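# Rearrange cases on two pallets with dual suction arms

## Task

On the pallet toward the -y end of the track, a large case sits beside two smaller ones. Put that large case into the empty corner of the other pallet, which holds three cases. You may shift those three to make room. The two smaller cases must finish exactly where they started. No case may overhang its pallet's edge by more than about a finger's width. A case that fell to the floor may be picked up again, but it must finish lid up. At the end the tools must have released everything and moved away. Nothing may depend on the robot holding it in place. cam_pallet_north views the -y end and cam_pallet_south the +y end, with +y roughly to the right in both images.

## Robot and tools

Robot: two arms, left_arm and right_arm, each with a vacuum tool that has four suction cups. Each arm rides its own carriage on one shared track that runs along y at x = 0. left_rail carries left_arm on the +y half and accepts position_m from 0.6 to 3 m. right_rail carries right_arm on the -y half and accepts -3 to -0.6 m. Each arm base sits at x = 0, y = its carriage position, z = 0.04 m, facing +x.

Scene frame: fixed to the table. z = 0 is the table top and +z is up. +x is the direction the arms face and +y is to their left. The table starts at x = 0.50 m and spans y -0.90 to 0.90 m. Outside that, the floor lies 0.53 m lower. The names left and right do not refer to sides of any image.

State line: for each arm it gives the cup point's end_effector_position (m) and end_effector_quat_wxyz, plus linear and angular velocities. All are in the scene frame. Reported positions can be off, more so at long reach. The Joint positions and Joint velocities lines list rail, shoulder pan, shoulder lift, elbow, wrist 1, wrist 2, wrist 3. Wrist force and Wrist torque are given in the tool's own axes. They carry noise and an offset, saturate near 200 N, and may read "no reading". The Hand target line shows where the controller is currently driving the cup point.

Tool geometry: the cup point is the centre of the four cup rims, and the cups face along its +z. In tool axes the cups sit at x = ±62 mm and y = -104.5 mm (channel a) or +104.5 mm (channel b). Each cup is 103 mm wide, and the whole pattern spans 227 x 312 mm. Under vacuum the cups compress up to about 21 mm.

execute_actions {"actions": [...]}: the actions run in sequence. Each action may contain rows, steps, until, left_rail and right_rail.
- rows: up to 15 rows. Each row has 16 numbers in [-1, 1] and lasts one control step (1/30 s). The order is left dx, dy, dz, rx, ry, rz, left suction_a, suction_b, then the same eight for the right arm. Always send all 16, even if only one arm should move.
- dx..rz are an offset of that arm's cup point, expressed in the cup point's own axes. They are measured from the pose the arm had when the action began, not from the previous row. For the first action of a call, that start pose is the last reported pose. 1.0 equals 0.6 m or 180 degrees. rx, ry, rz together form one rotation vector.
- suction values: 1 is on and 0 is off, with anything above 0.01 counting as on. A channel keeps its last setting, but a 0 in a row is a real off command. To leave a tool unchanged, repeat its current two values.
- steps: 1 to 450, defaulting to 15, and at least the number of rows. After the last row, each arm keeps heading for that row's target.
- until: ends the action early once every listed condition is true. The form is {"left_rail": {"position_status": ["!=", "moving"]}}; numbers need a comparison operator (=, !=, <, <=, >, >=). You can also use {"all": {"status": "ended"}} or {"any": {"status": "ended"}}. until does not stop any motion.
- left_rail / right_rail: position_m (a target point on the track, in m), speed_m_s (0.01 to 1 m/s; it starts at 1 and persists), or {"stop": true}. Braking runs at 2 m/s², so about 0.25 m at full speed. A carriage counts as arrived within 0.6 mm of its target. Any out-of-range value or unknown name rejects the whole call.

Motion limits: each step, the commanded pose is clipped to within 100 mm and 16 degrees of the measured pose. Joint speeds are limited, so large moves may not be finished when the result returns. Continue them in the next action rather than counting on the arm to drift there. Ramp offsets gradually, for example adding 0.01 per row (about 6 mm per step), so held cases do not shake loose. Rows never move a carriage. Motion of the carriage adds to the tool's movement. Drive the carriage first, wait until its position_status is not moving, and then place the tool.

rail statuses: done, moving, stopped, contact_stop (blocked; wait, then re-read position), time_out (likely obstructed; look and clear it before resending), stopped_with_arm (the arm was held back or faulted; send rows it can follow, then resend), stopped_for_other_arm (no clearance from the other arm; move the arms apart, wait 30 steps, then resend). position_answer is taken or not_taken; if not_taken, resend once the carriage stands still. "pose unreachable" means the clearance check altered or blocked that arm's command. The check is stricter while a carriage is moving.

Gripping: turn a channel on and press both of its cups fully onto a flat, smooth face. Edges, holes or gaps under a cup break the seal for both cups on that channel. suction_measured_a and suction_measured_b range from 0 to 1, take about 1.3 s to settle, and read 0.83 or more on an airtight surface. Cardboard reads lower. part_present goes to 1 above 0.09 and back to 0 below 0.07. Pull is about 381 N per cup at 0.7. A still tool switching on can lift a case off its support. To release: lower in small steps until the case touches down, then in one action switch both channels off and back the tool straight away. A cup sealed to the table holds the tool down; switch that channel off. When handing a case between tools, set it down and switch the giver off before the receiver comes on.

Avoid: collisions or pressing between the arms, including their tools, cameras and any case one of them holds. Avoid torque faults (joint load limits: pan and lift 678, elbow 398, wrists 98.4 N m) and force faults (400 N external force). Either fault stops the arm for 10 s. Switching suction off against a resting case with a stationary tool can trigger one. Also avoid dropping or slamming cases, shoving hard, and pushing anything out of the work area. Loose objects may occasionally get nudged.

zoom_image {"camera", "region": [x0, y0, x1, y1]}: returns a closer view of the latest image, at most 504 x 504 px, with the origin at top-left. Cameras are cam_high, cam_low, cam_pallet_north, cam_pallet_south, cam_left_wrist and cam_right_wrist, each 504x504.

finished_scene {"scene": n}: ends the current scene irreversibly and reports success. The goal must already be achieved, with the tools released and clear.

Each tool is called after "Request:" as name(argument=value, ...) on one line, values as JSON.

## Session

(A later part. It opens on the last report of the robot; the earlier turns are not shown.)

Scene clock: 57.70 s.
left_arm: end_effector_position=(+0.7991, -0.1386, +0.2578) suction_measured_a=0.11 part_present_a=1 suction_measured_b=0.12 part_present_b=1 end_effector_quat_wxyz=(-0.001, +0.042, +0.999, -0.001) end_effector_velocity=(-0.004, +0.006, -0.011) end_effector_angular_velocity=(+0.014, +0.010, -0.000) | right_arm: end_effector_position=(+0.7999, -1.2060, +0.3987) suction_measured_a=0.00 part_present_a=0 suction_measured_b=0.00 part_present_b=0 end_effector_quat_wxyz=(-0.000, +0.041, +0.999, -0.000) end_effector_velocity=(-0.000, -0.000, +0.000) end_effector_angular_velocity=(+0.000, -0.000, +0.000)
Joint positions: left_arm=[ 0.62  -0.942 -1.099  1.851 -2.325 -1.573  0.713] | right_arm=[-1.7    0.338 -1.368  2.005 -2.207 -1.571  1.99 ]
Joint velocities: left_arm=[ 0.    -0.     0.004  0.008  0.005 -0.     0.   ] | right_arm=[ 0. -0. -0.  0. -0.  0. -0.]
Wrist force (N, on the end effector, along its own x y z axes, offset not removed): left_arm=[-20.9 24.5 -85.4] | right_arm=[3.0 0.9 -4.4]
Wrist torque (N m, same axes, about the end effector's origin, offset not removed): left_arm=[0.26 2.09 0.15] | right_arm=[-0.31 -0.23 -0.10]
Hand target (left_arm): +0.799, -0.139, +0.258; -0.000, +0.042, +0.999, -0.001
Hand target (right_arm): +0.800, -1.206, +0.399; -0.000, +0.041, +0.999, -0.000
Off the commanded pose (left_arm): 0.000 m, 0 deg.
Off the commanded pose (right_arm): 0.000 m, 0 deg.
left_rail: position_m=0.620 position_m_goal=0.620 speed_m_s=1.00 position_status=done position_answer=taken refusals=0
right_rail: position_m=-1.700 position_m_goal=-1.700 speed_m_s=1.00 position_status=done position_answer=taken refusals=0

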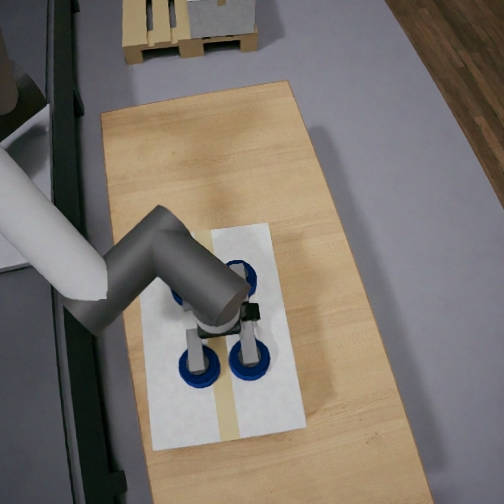

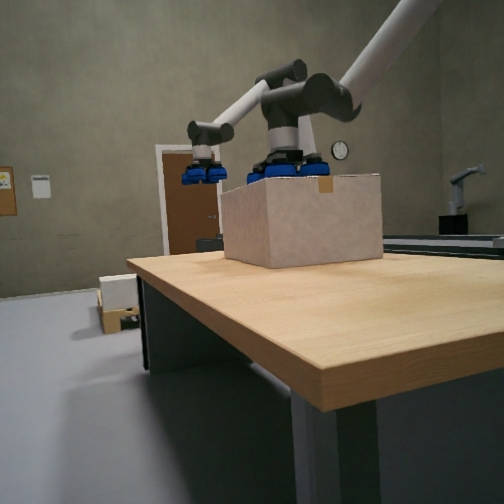

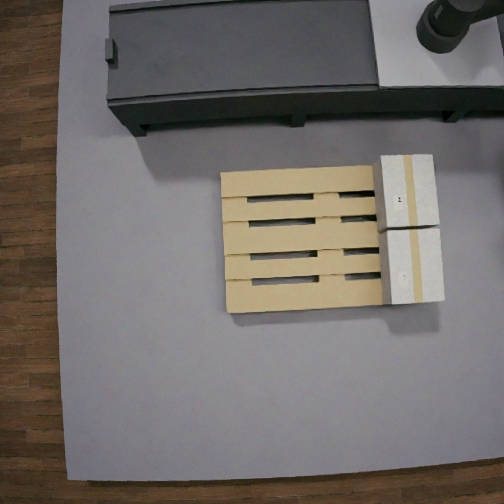

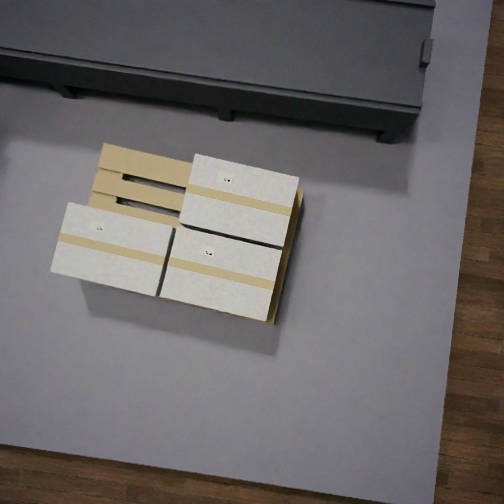

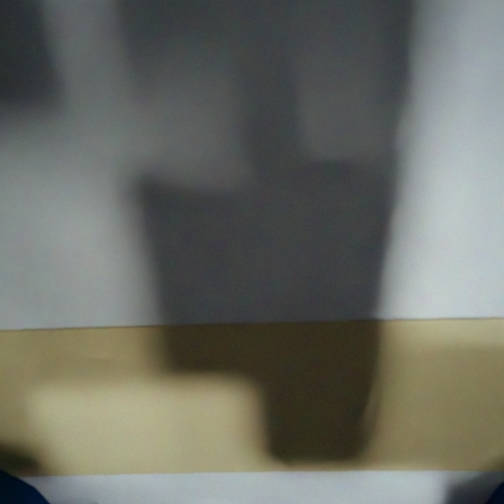

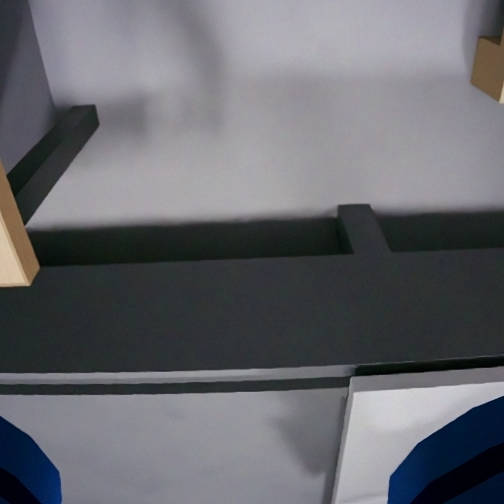

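Request:
execute_actions(actions=[])

Scene clock: 58.47 s.
left_arm: end_effector_position=(+0.7990, -0.1387, +0.2578) suction_measured_a=1.00 part_present_a=1 suction_measured_b=1.00 part_present_b=1 end_effector_quat_wxyz=(-0.001, +0.042, +0.999, -0.001) end_effector_velocity=(+0.001, +0.000, +0.001) end_effector_angular_velocity=(-0.001, -0.001, +0.001) | right_arm: end_effector_position=(+0.7999, -1.2060, +0.3987) suction_measured_a=0.00 part_present_a=0 suction_measured_b=0.00 part_present_b=0 end_effector_quat_wxyz=(-0.000, +0.041, +0.999, -0.000) end_effector_velocity=(-0.000, +0.000, +0.000) end_effector_angular_velocity=(+0.000, -0.000, -0.000)
Joint positions: left_arm=[ 0.62  -0.942 -1.099  1.851 -2.325 -1.573  0.713] | right_arm=[-1.7    0.338 -1.368  2.005 -2.207 -1.571  1.99 ]
Joint velocities: left_arm=[ 0.     0.001 -0.001 -0.     0.    -0.     0.   ] | right_arm=[ 0.  0. -0. -0.  0.  0.  0.]
Wrist force (N, on the end effector, along its own x y z axes, offset not removed): left_arm=[-6.7 -3.0 19.5] | right_arm=[-4.4 4.8 -0.5]
Wrist torque (N m, same axes, about the end effector's origin, offset not removed): left_arm=[-7.42 0.92 0.02] | right_arm=[0.03 0.63 0.20]
Hand target (left_arm): +0.799, -0.139, +0.258; -0.000, +0.042, +0.999, -0.001
Hand target (right_arm): +0.800, -1.206, +0.399; -0.000, +0.041, +0.999, -0.000
Off the commanded pose (left_arm): 0.000 m, 0 deg.
Off the commanded pose (right_arm): 0.000 m, 0 deg.
left_rail: position_m=0.620 position_m_goal=0.620 speed_m_s=1.00 position_status=done position_answer=taken refusals=0
right_rail: position_m=-1.700 position_m_goal=-1.700 speed_m_s=1.00 position_status=done position_answer=taken refusals=0

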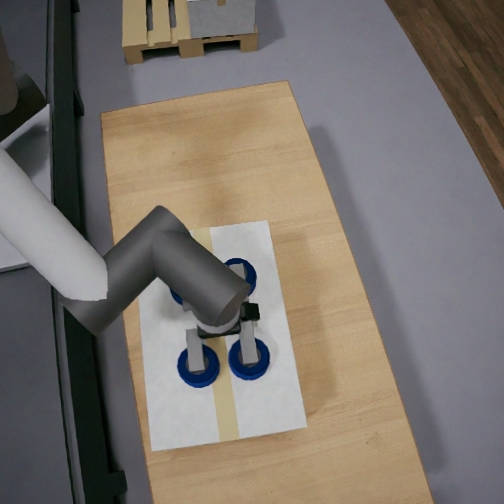

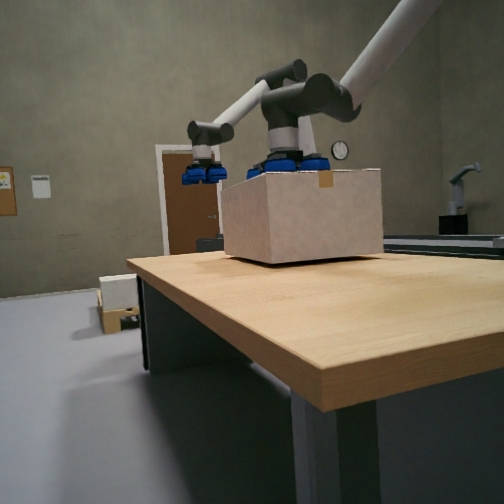

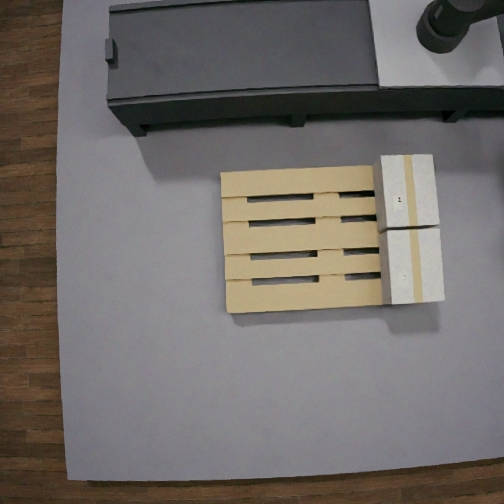

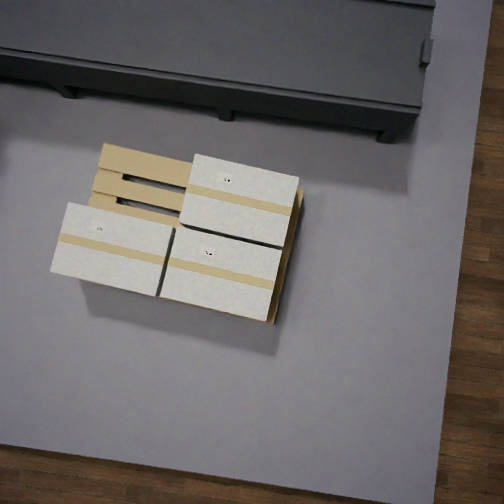

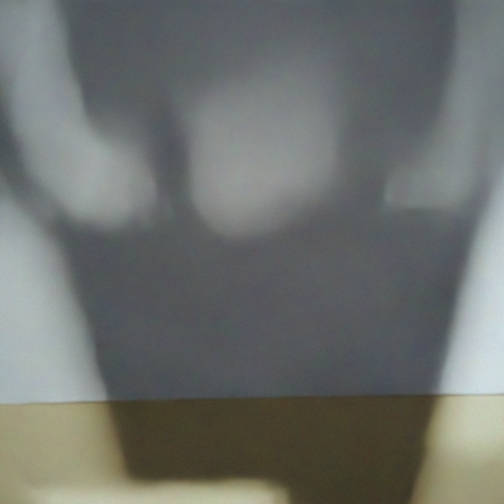

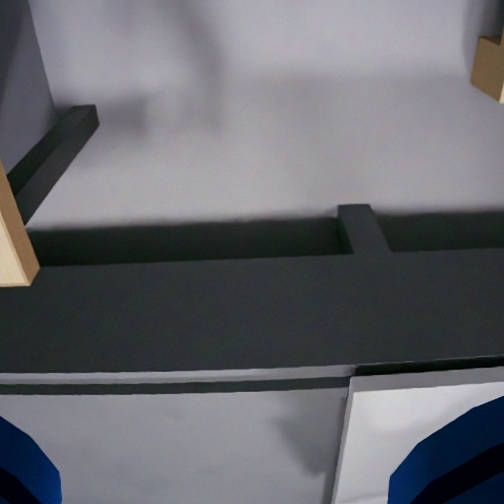

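Request:
execute_actions(actions=[{"rows": [
[0,0,-0.0022,0,0,0,1,1, 0,0,0,0,0,0,0,0],
[0,0,-0.0081,0,0,0,1,1, 0,0,0,0,0,0,0,0],
[0,0,-0.0168,0,0,-0.0007,1,1, 0,0,0,0,0,0,0,0],
[0,0,-0.0275,0,0,-0.0018,1,1, 0,0,0,0,0,0,0,0],
[0,0,-0.039,0,0,-0.003,1,1, 0,0,0,0,0,0,0,0],
[0,0,-0.0505,0,0,-0.0043,1,1, 0,0,0,0,0,0,0,0],
[0,0,-0.0612,0,0,-0.0054,1,1, 0,0,0,0,0,0,0,0],
[0,0,-0.0699,0,0,-0.0062,1,1, 0,0,0,0,0,0,0,0],
[0,0,-0.0758,0,0,-0.0066,1,1, 0,0,0,0,0,0,0,0],
[0,0,-0.078,0,0,-0.0067,1,1, 0,0,0,0,0,0,0,0]
], "steps": 10},
{"left_rail": {"position_m": 2.80}, "steps": 1}])

Scene clock: 59.23 s.
left_arm: end_effector_position=(+0.7992, -0.1387, +0.2927) suction_measured_a=1.00 part_present_a=1 suction_measured_b=1.00 part_present_b=1 end_effector_quat_wxyz=(-0.000, +0.034, +0.999, -0.002) end_effector_velocity=(+0.000, -0.001, +0.129) end_effector_angular_velocity=(-0.004, -0.003, +0.058) | right_arm: end_effector_position=(+0.7999, -1.2060, +0.3987) suction_measured_a=0.00 part_present_a=0 suction_measured_b=0.00 part_present_b=0 end_effector_quat_wxyz=(-0.000, +0.041, +0.999, -0.000) end_effector_velocity=(+0.000, -0.000, -0.000) end_effector_angular_velocity=(-0.000, +0.000, -0.000)
Joint positions: left_arm=[ 0.62  -0.942 -1.127  1.835 -2.281 -1.573  0.697] | right_arm=[-1.7    0.338 -1.368  2.005 -2.207 -1.571  1.99 ]
Joint velocities: left_arm=[ 0.    -0.    -0.101 -0.063  0.159  0.    -0.058] | right_arm=[ 0. -0.  0.  0. -0.  0.  0.]
Wrist force (N, on the end effector, along its own x y z axes, offset not removed): left_arm=[-8.0 -0.6 7.9] | right_arm=[-8.6 0.2 4.3]
Wrist torque (N m, same axes, about the end effector's origin, offset not removed): left_arm=[-6.49 1.03 -0.10] | right_arm=[-0.26 1.29 -0.01]
Hand target (left_arm): +0.799, -0.136, +0.304; -0.000, +0.032, +0.999, -0.001
Hand target (right_arm): +0.800, -1.206, +0.399; -0.000, +0.041, +0.999, -0.000
Off the commanded pose (left_arm): 0.012 m, 0 deg.
Off the commanded pose (right_arm): 0.000 m, 0 deg.
left_rail: position_m=0.620 position_m_goal=2.800 speed_m_s=1.00 position_status=moving position_answer=taken refusals=0
right_rail: position_m=-1.700 position_m_goal=-1.700 speed_m_s=1.00 position_status=done position_answer=taken refusals=0

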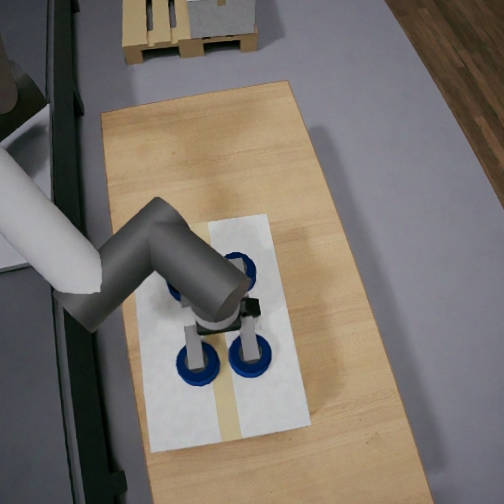

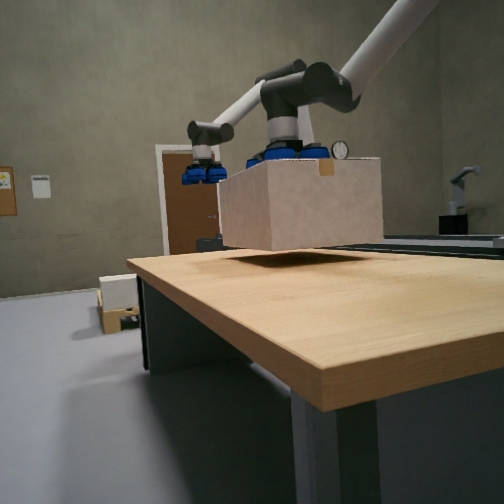

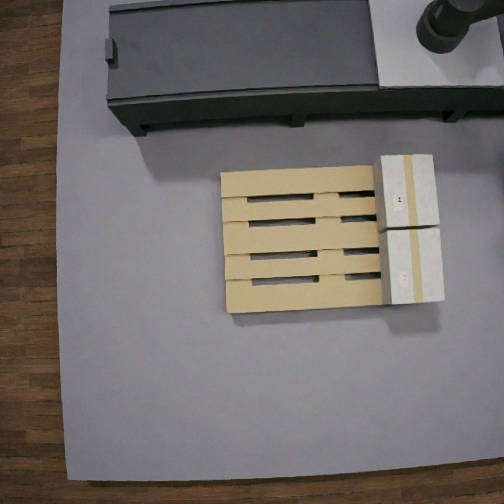

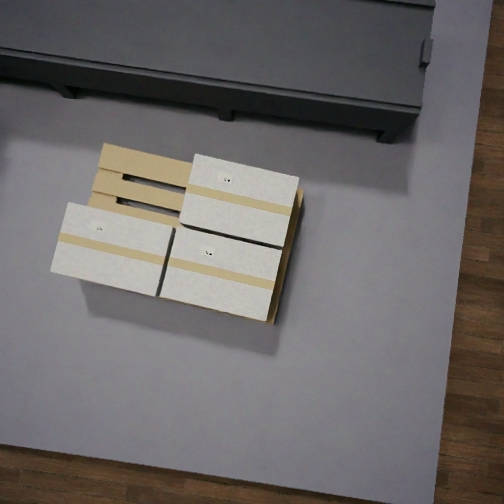

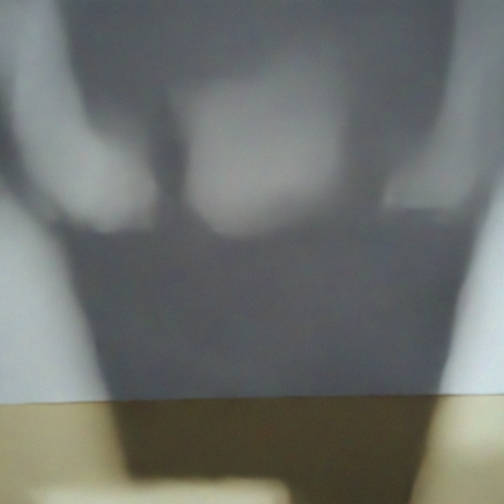

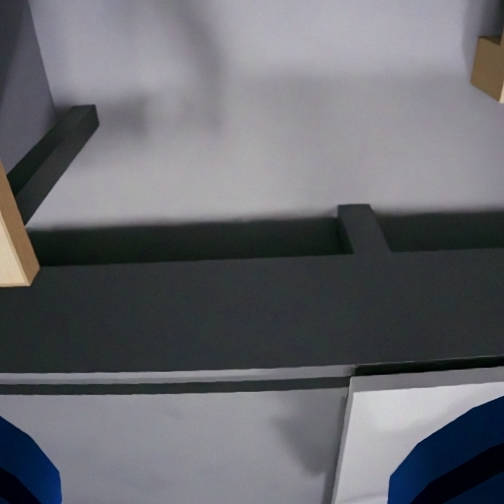

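Request:
execute_actions(actions=[])

Scene clock: 61.87 s.
left_arm: end_effector_position=(+0.7992, +2.0384, +0.3045) suction_measured_a=1.00 part_present_a=1 suction_measured_b=1.00 part_present_b=1 end_effector_quat_wxyz=(-0.000, +0.031, +1.000, -0.001) end_effector_velocity=(+0.000, +0.114, +0.000) end_effector_angular_velocity=(-0.000, -0.000, +0.000) | right_arm: end_effector_position=(+0.7999, -1.2060, +0.3987) suction_measured_a=0.00 part_present_a=0 suction_measured_b=0.00 part_present_b=0 end_effector_quat_wxyz=(-0.000, +0.041, +0.999, -0.000) end_effector_velocity=(+0.000, -0.000, -0.000) end_effector_angular_velocity=(-0.000, +0.000, +0.000)
Joint positions: left_arm=[ 2.797 -0.942 -1.136  1.829 -2.265 -1.573  0.692] | right_arm=[-1.7    0.338 -1.368  2.005 -2.207 -1.571  1.99 ]
Joint velocities: left_arm=[ 0.114 -0.    -0.     0.    -0.     0.    -0.   ] | right_arm=[ 0. -0.  0. -0.  0. -0. -0.]
Wrist force (N, on the end effector, along its own x y z axes, offset not removed): left_arm=[-4.0 31.6 17.3] | right_arm=[1.4 2.3 -0.1]
Wrist torque (N m, same axes, about the end effector's origin, offset not removed): left_arm=[-9.84 0.94 0.43] | right_arm=[-0.34 0.15 -0.27]
Hand target (left_arm): +0.799, +2.041, +0.304; -0.000, +0.032, +0.999, -0.001
Hand target (right_arm): +0.800, -1.206, +0.399; -0.000, +0.041, +0.999, -0.000
Off the commanded pose (left_arm): 0.000 m, 0 deg.
Off the commanded pose (right_arm): 0.000 m, 0 deg.
left_rail: position_m=2.797 position_m_goal=2.800 speed_m_s=1.00 position_status=moving position_answer=taken refusals=0
right_rail: position_m=-1.700 position_m_goal=-1.700 speed_m_s=1.00 position_status=done position_answer=taken refusals=0

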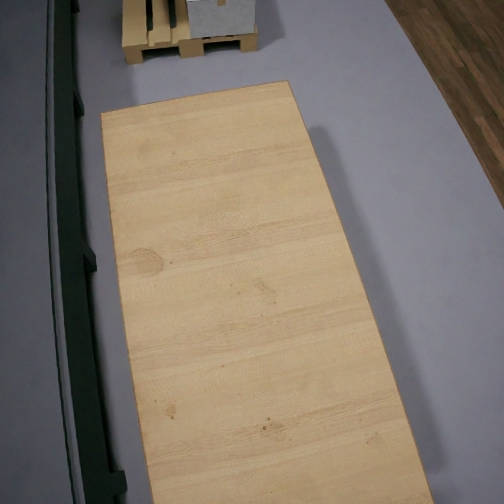

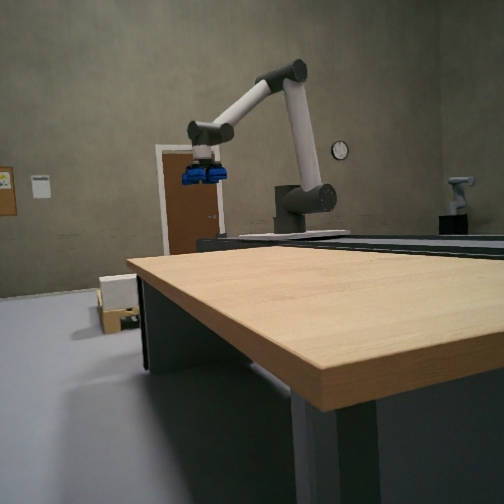

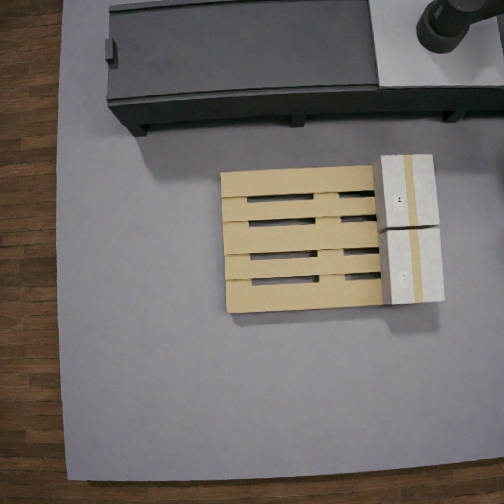

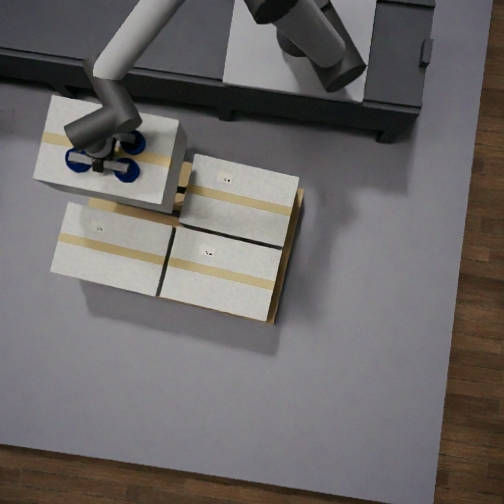

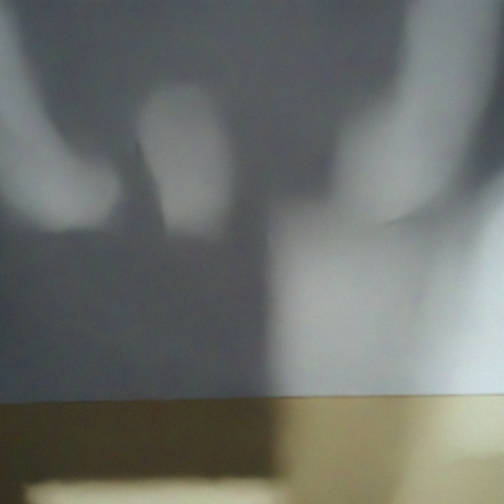

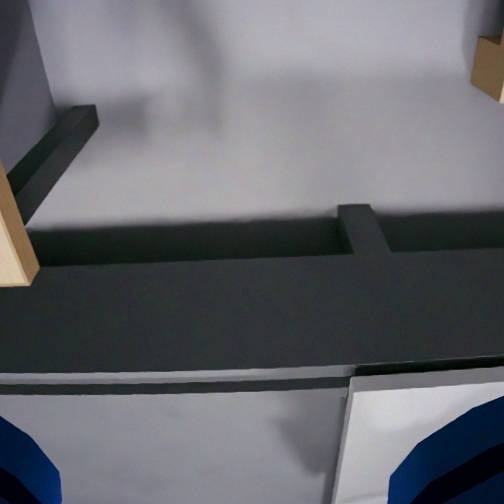

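Request:
zoom_image(camera="cam_pallet_south", region=[10, 70, 210, 270])

Region (10, 70, 210, 270) of cam_pallet_south's 504x504 image, scaled by 2.520, with more detail than that image has.

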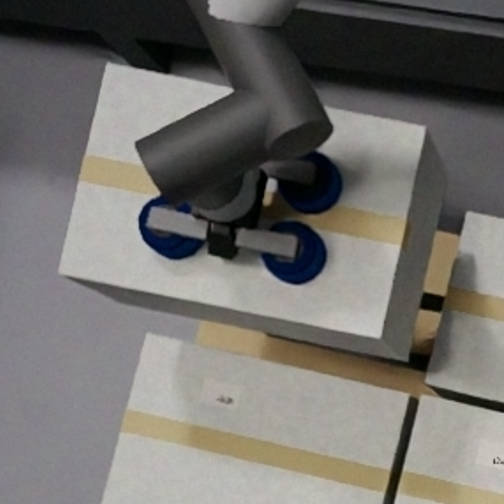

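Request:
zoom_image(camera="cam_pallet_south", region=[40, 180, 200, 310])

Request:
zoom_image(camera="cam_pallet_south", region=[20, 80, 200, 230])

Region (40, 180, 200, 310) of cam_pallet_south's 504x504 image, scaled by 3.150, with more detail than that image has; it fills the top 410 rows of this view, and the rest is white.

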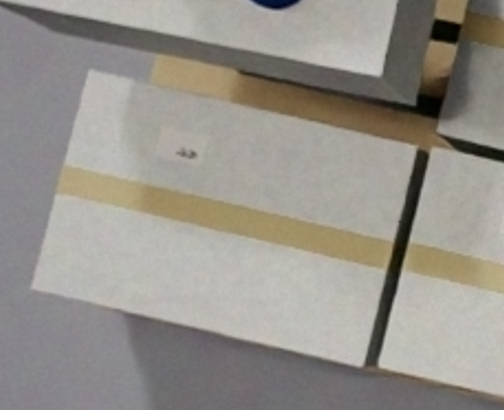

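Region (20, 80, 200, 230) of cam_pallet_south's 504x504 image, scaled by 2.800, with more detail than that image has.

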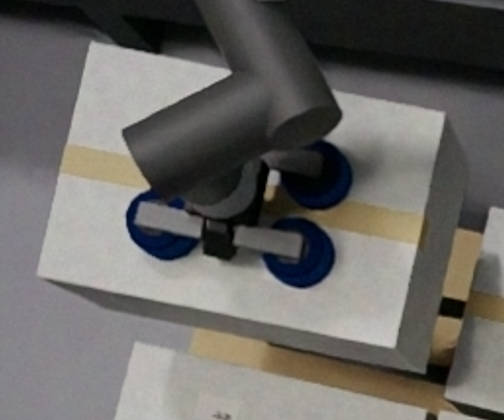

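Request:
execute_actions(actions=[])

Scene clock: 65.70 s.
left_arm: end_effector_position=(+0.7990, +2.0415, +0.3045) suction_measured_a=1.00 part_present_a=1 suction_measured_b=1.00 part_present_b=1 end_effector_quat_wxyz=(-0.000, +0.032, +0.999, -0.001) end_effector_velocity=(-0.000, +0.000, +0.000) end_effector_angular_velocity=(-0.000, -0.000, +0.000) | right_arm: end_effector_position=(+0.7999, -1.2060, +0.3987) suction_measured_a=0.00 part_present_a=0 suction_measured_b=0.00 part_present_b=0 end_effector_quat_wxyz=(-0.000, +0.041, +0.999, -0.000) end_effector_velocity=(+0.000, -0.000, -0.000) end_effector_angular_velocity=(-0.000, +0.000, -0.000)
Joint positions: left_arm=[ 2.8   -0.942 -1.136  1.829 -2.265 -1.573  0.692] | right_arm=[-1.7    0.338 -1.368  2.005 -2.207 -1.571  1.99 ]
Joint velocities: left_arm=[ 0. -0. -0.  0.  0.  0. -0.] | right_arm=[ 0. -0.  0. -0.  0. -0.  0.]
Wrist force (N, on the end effector, along its own x y z axes, offset not removed): left_arm=[-4.2 -0.3 20.4] | right_arm=[2.1 4.7 -5.3]
Wrist torque (N m, same axes, about the end effector's origin, offset not removed): left_arm=[-7.22 0.54 0.12] | right_arm=[0.26 -0.11 -0.01]
Hand target (left_arm): +0.799, +2.041, +0.304; -0.000, +0.032, +0.999, -0.001
Hand target (right_arm): +0.800, -1.206, +0.399; -0.000, +0.041, +0.999, -0.000
Off the commanded pose (left_arm): 0.000 m, 0 deg.
Off the commanded pose (right_arm): 0.000 m, 0 deg.
left_rail: position_m=2.800 position_m_goal=2.800 speed_m_s=1.00 position_status=done position_answer=taken refusals=0
right_rail: position_m=-1.700 position_m_goal=-1.700 speed_m_s=1.00 position_status=done position_answer=taken refusals=0

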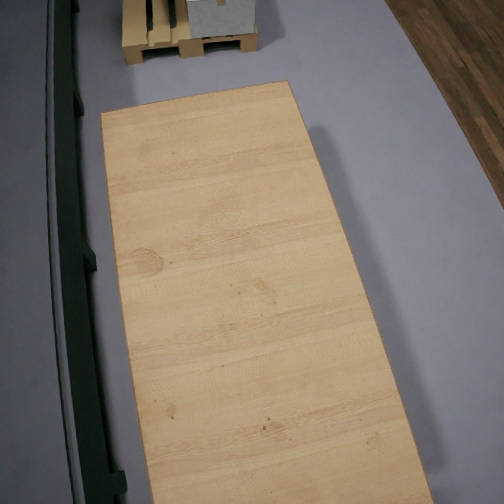

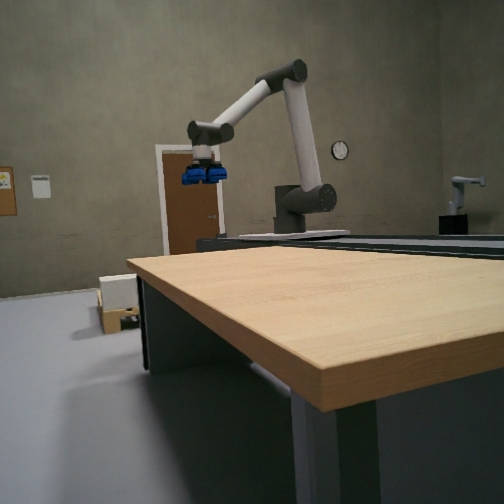

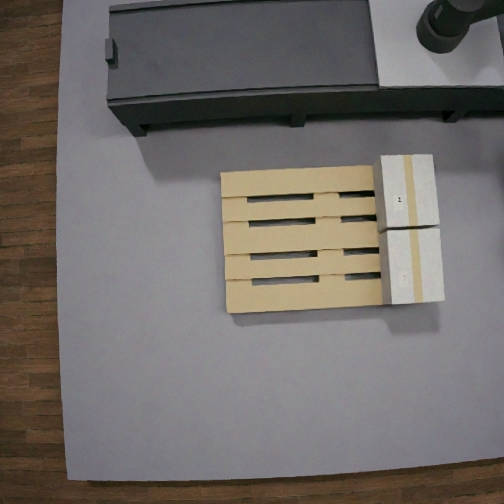

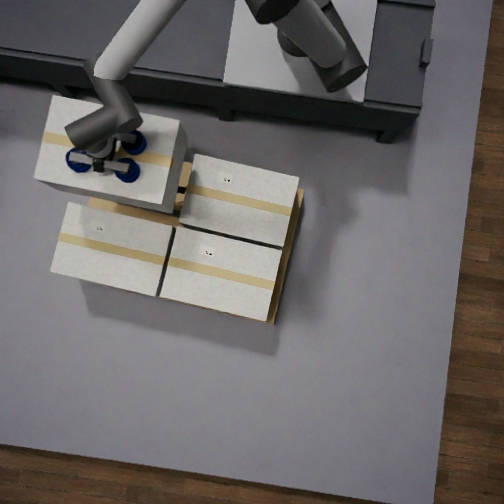

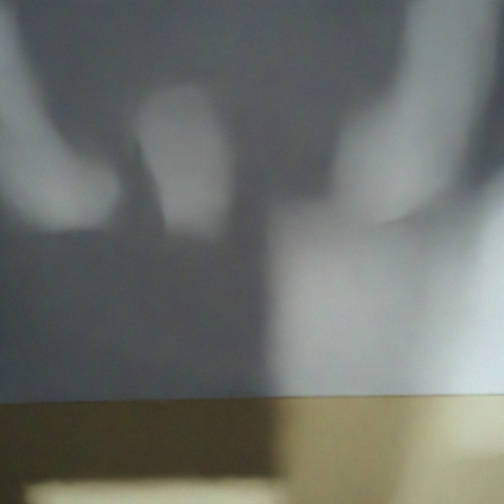

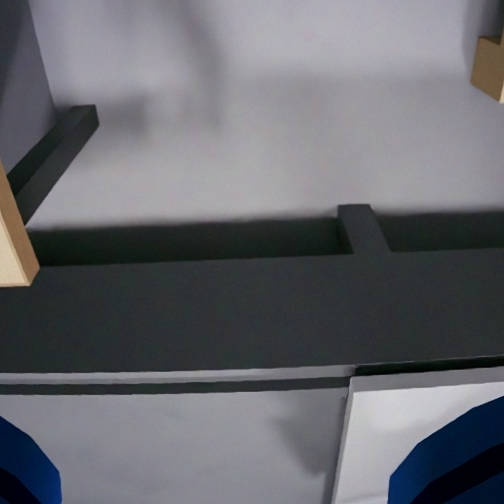

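Request:
execute_actions(actions=[{"rows": [
[0,0,0.0036,0,0,0.0001,1,1, 0,0,0,0,0,0,0,0],
[0,0,0.0137,0,0,0.0005,1,1, 0,0,0,0,0,0,0,0],
[0,0,0.0294,0,0,0.0011,1,1, 0,0,0,0,0,0,0,0],
[0,0,0.0496,0,0,0.0018,1,1, 0,0,0,0,0,0,0,0],
[0,0,0.0733,0,0,0.0027,1,1, 0,0,0,0,0,0,0,0],
[0,0,0.0994,0,0,0.0036,1,1, 0,0,0,0,0,0,0,0],
[0,0,0.1272,0,0,0.0046,1,1, 0,0,0,0,0,0,0,0],
[0,0,0.1553,0,0,0.0057,1,1, 0,0,0,0,0,0,0,0],
[0,0,0.1831,0,0,0.0067,1,1, 0,0,0,0,0,0,0,0],
[0,0,0.2092,0,0,0.0076,1,1, 0,0,0,0,0,0,0,0],
[0,0,0.2329,0,0,0.0085,1,1, 0,0,0,0,0,0,0,0],
[0,0,0.2531,0,0,0.0092,1,1, 0,0,0,0,0,0,0,0],
[0,0,0.2688,0,0,0.0098,1,1, 0,0,0,0,0,0,0,0],
[0,0,0.2789,0,0,0.0102,1,1, 0,0,0,0,0,0,0,0],
[0,0,0.2825,0,0,0.0103,1,1, 0,0,0,0,0,0,0,0]
], "steps": 15}])

Scene clock: 67.43 s.
left_arm: end_effector_position=(+0.7961, +2.0446, +0.1726) suction_measured_a=1.00 part_present_a=1 suction_measured_b=1.00 part_present_b=1 end_effector_quat_wxyz=(-0.002, +0.044, +0.999, +0.001) end_effector_velocity=(+0.002, -0.004, -0.347) end_effector_angular_velocity=(-0.004, -0.003, -0.065) | right_arm: end_effector_position=(+0.7999, -1.2060, +0.3987) suction_measured_a=0.00 part_present_a=0 suction_measured_b=0.00 part_present_b=0 end_effector_quat_wxyz=(-0.000, +0.041, +0.999, -0.000) end_effector_velocity=(+0.000, -0.000, +0.000) end_effector_angular_velocity=(-0.000, -0.000, +0.000)
Joint positions: left_arm=[ 2.8   -0.943 -1.027  1.888 -2.428 -1.573  0.717] | right_arm=[-1.7    0.338 -1.368  2.005 -2.207 -1.571  1.99 ]
Joint velocities: left_arm=[ 0.    -0.001  0.325  0.103 -0.433  0.     0.064] | right_arm=[ 0. -0. -0. -0.  0. -0. -0.]
Wrist force (N, on the end effector, along its own x y z axes, offset not removed): left_arm=[-2.7 0.6 42.3] | right_arm=[1.1 2.7 7.2]
Wrist torque (N m, same axes, about the end effector's origin, offset not removed): left_arm=[-8.77 0.77 0.36] | right_arm=[-0.18 0.01 -0.01]
Hand target (left_arm): +0.797, +2.043, +0.136; -0.001, +0.048, +0.999, -0.001
Hand target (right_arm): +0.800, -1.206, +0.399; -0.000, +0.041, +0.999, -0.000
Off the commanded pose (left_arm): 0.038 m, 0 deg.
Off the commanded pose (right_arm): 0.000 m, 0 deg.
left_rail: position_m=2.800 position_m_goal=2.800 speed_m_s=1.00 position_status=done position_answer=taken refusals=0
right_rail: position_m=-1.700 position_m_goal=-1.700 speed_m_s=1.00 position_status=done position_answer=taken refusals=0

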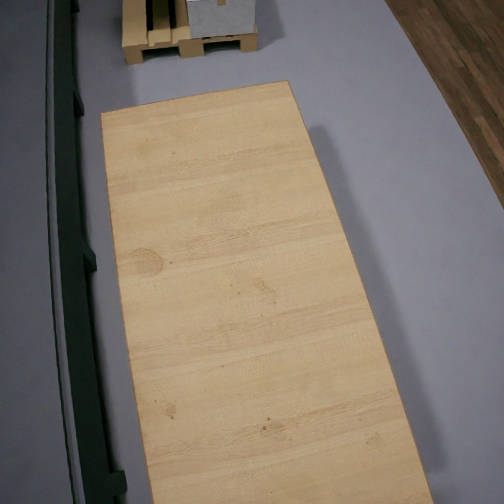

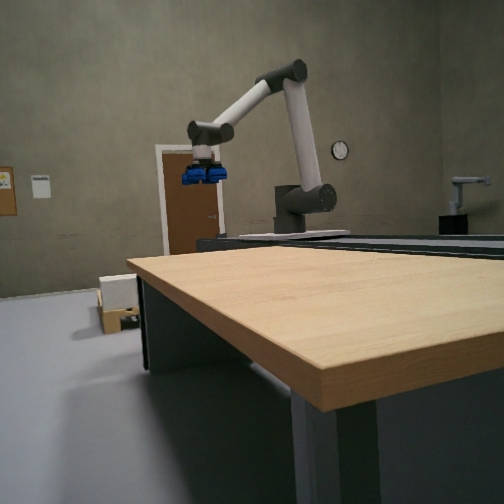

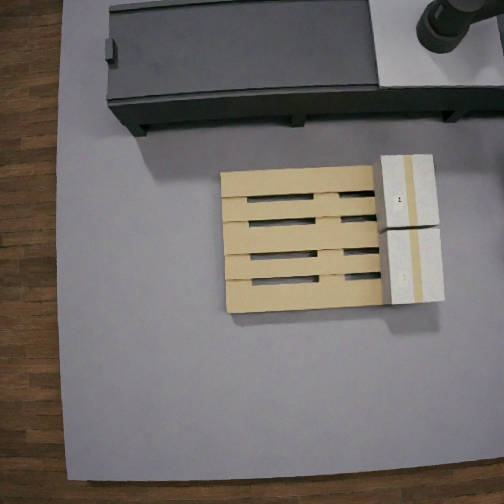

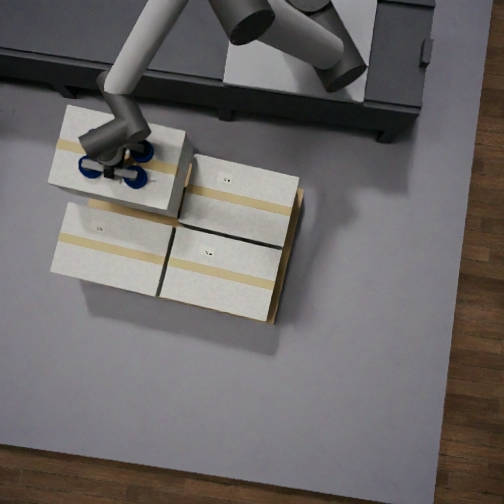

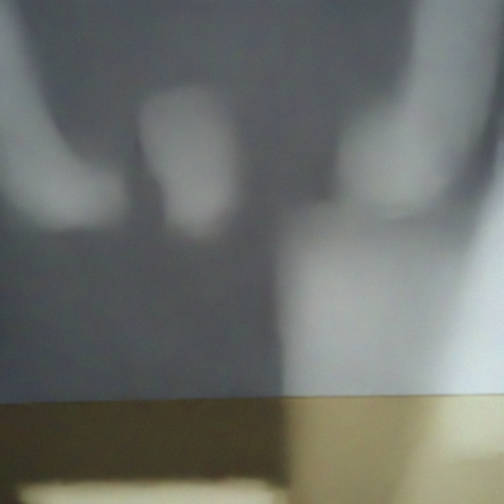

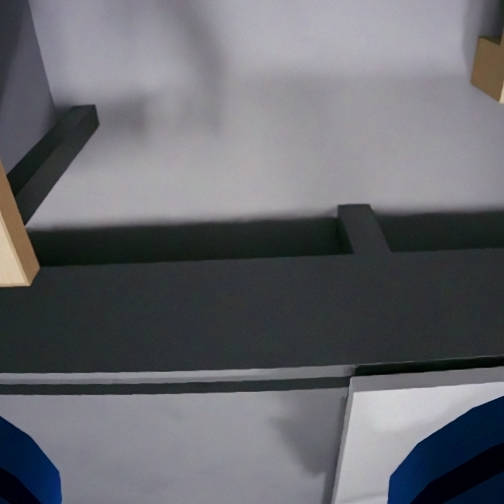

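Request:
execute_actions(actions=[])

Scene clock: 67.90 s.
left_arm: end_effector_position=(+0.7974, +2.0429, +0.1367) suction_measured_a=1.00 part_present_a=1 suction_measured_b=1.00 part_present_b=1 end_effector_quat_wxyz=(-0.001, +0.048, +0.999, -0.001) end_effector_velocity=(-0.000, +0.000, -0.002) end_effector_angular_velocity=(-0.000, -0.000, -0.000) | right_arm: end_effector_position=(+0.7999, -1.2060, +0.3987) suction_measured_a=0.00 part_present_a=0 suction_measured_b=0.00 part_present_b=0 end_effector_quat_wxyz=(-0.000, +0.041, +0.999, -0.000) end_effector_velocity=(+0.000, -0.000, -0.000) end_effector_angular_velocity=(-0.000, +0.000, +0.000)
Joint positions: left_arm=[ 2.8   -0.943 -0.992  1.897 -2.475 -1.573  0.723] | right_arm=[-1.7    0.338 -1.368  2.005 -2.207 -1.571  1.99 ]
Joint velocities: left_arm=[ 0.    -0.     0.002  0.001 -0.003  0.     0.   ] | right_arm=[ 0. -0.  0. -0.  0. -0. -0.]
Wrist force (N, on the end effector, along its own x y z axes, offset not removed): left_arm=[-7.7 1.0 19.4] | right_arm=[-1.5 0.0 -1.3]
Wrist torque (N m, same axes, about the end effector's origin, offset not removed): left_arm=[-7.14 0.88 0.09] | right_arm=[-0.55 0.27 -0.08]
Hand target (left_arm): +0.797, +2.043, +0.136; -0.001, +0.048, +0.999, -0.001
Hand target (right_arm): +0.800, -1.206, +0.399; -0.000, +0.041, +0.999, -0.000
Off the commanded pose (left_arm): 0.003 m, 0 deg.
Off the commanded pose (right_arm): 0.000 m, 0 deg.
left_rail: position_m=2.800 position_m_goal=2.800 speed_m_s=1.00 position_status=done position_answer=taken refusals=0
right_rail: position_m=-1.700 position_m_goal=-1.700 speed_m_s=1.00 position_status=done position_answer=taken refusals=0

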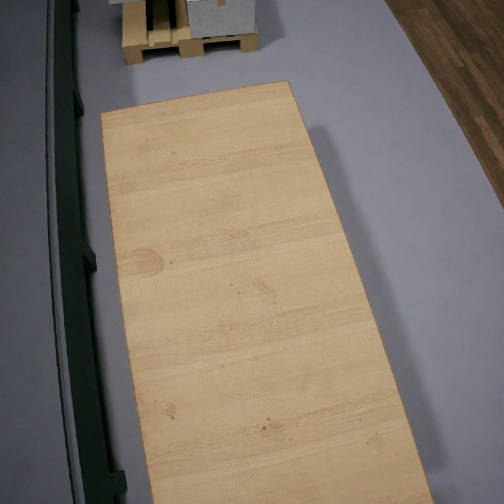

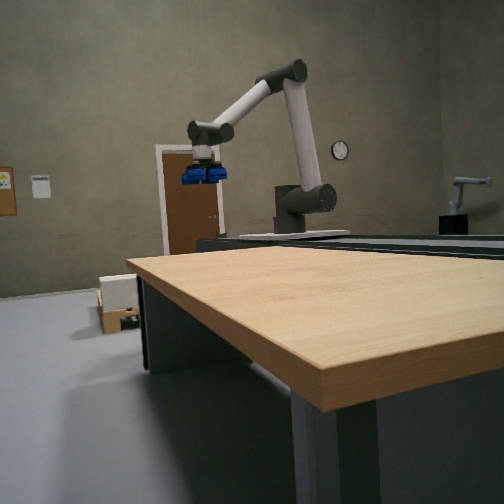

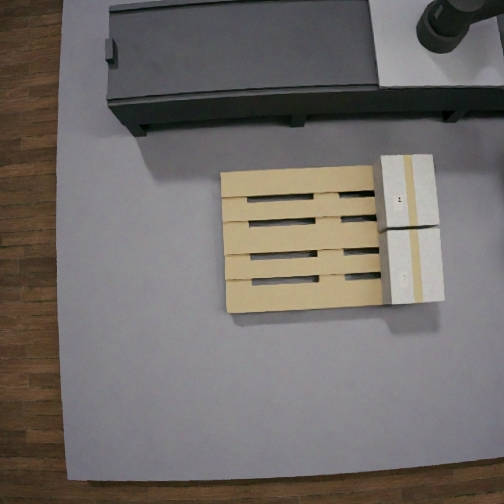

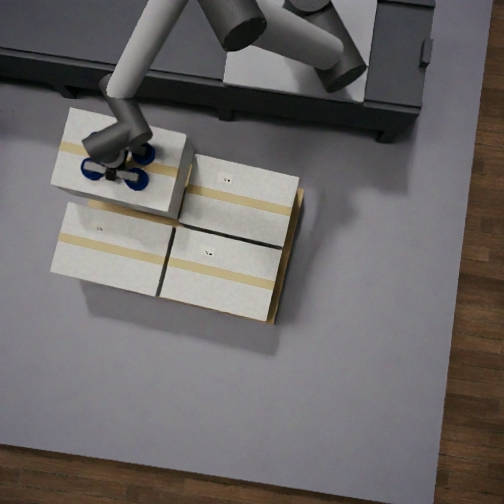

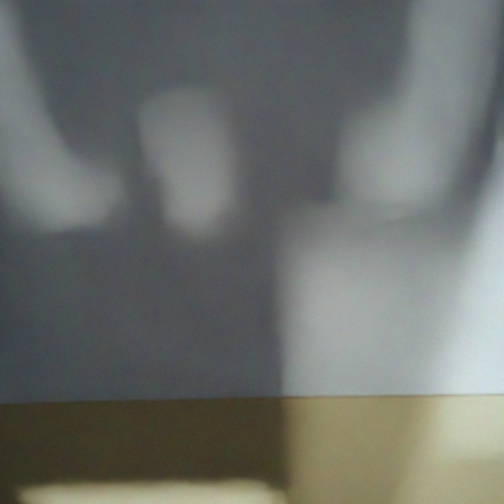

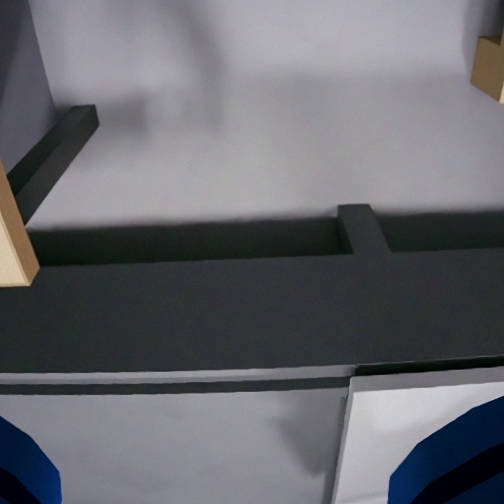

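Request:
zoom_image(camera="cam_pallet_south", region=[35, 90, 215, 240])

Region (35, 90, 215, 240) of cam_pallet_south's 504x504 image, scaled by 2.800, with more detail than that image has.

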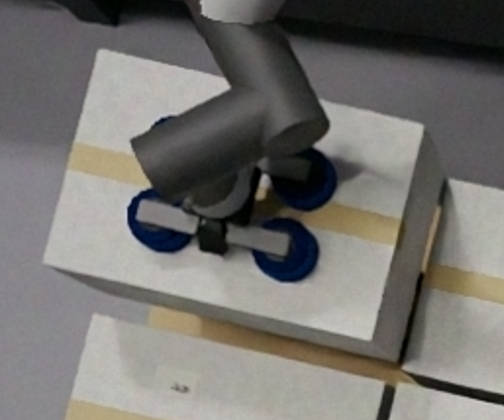

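Request:
zoom_image(camera="cam_pallet_south", region=[45, 170, 205, 250])

Request:
zoom_image(camera="cam_pallet_south", region=[150, 120, 230, 240])

Region (45, 170, 205, 250) of cam_pallet_south's 504x504 image, scaled by 3.150, with more detail than that image has.

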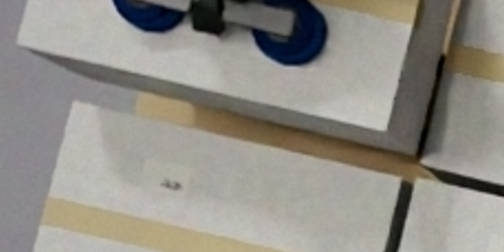

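Region (150, 120, 230, 240) of cam_pallet_south's 504x504 image, scaled by 4.200, with more detail than that image has.

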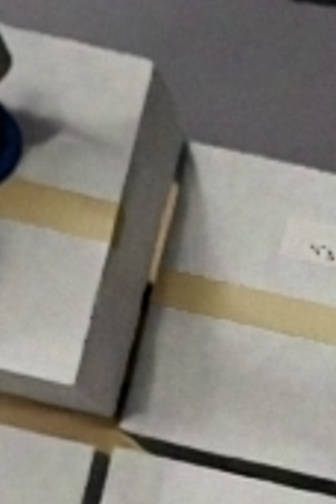

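Request:
zoom_image(camera="cam_pallet_south", region=[165, 140, 215, 190])

Request:
zoom_image(camera="cam_pallet_south", region=[150, 190, 200, 240])

Region (165, 140, 215, 190) of cam_pallet_south's 504x504 image, scaled by 10.080, with more detail than that image has.

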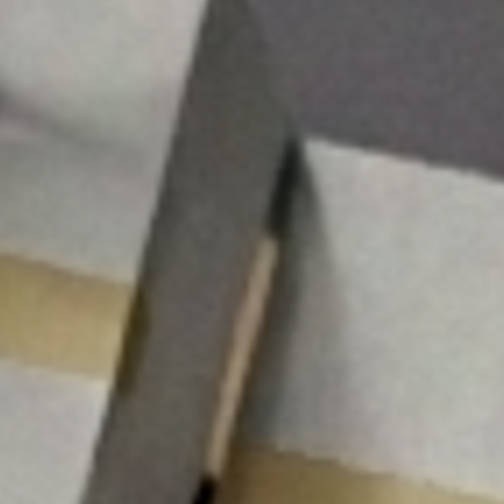

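Region (150, 190, 200, 240) of cam_pallet_south's 504x504 image, scaled by 10.080, with more detail than that image has.

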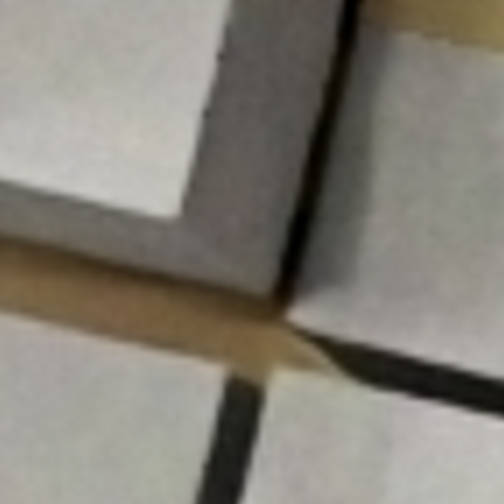

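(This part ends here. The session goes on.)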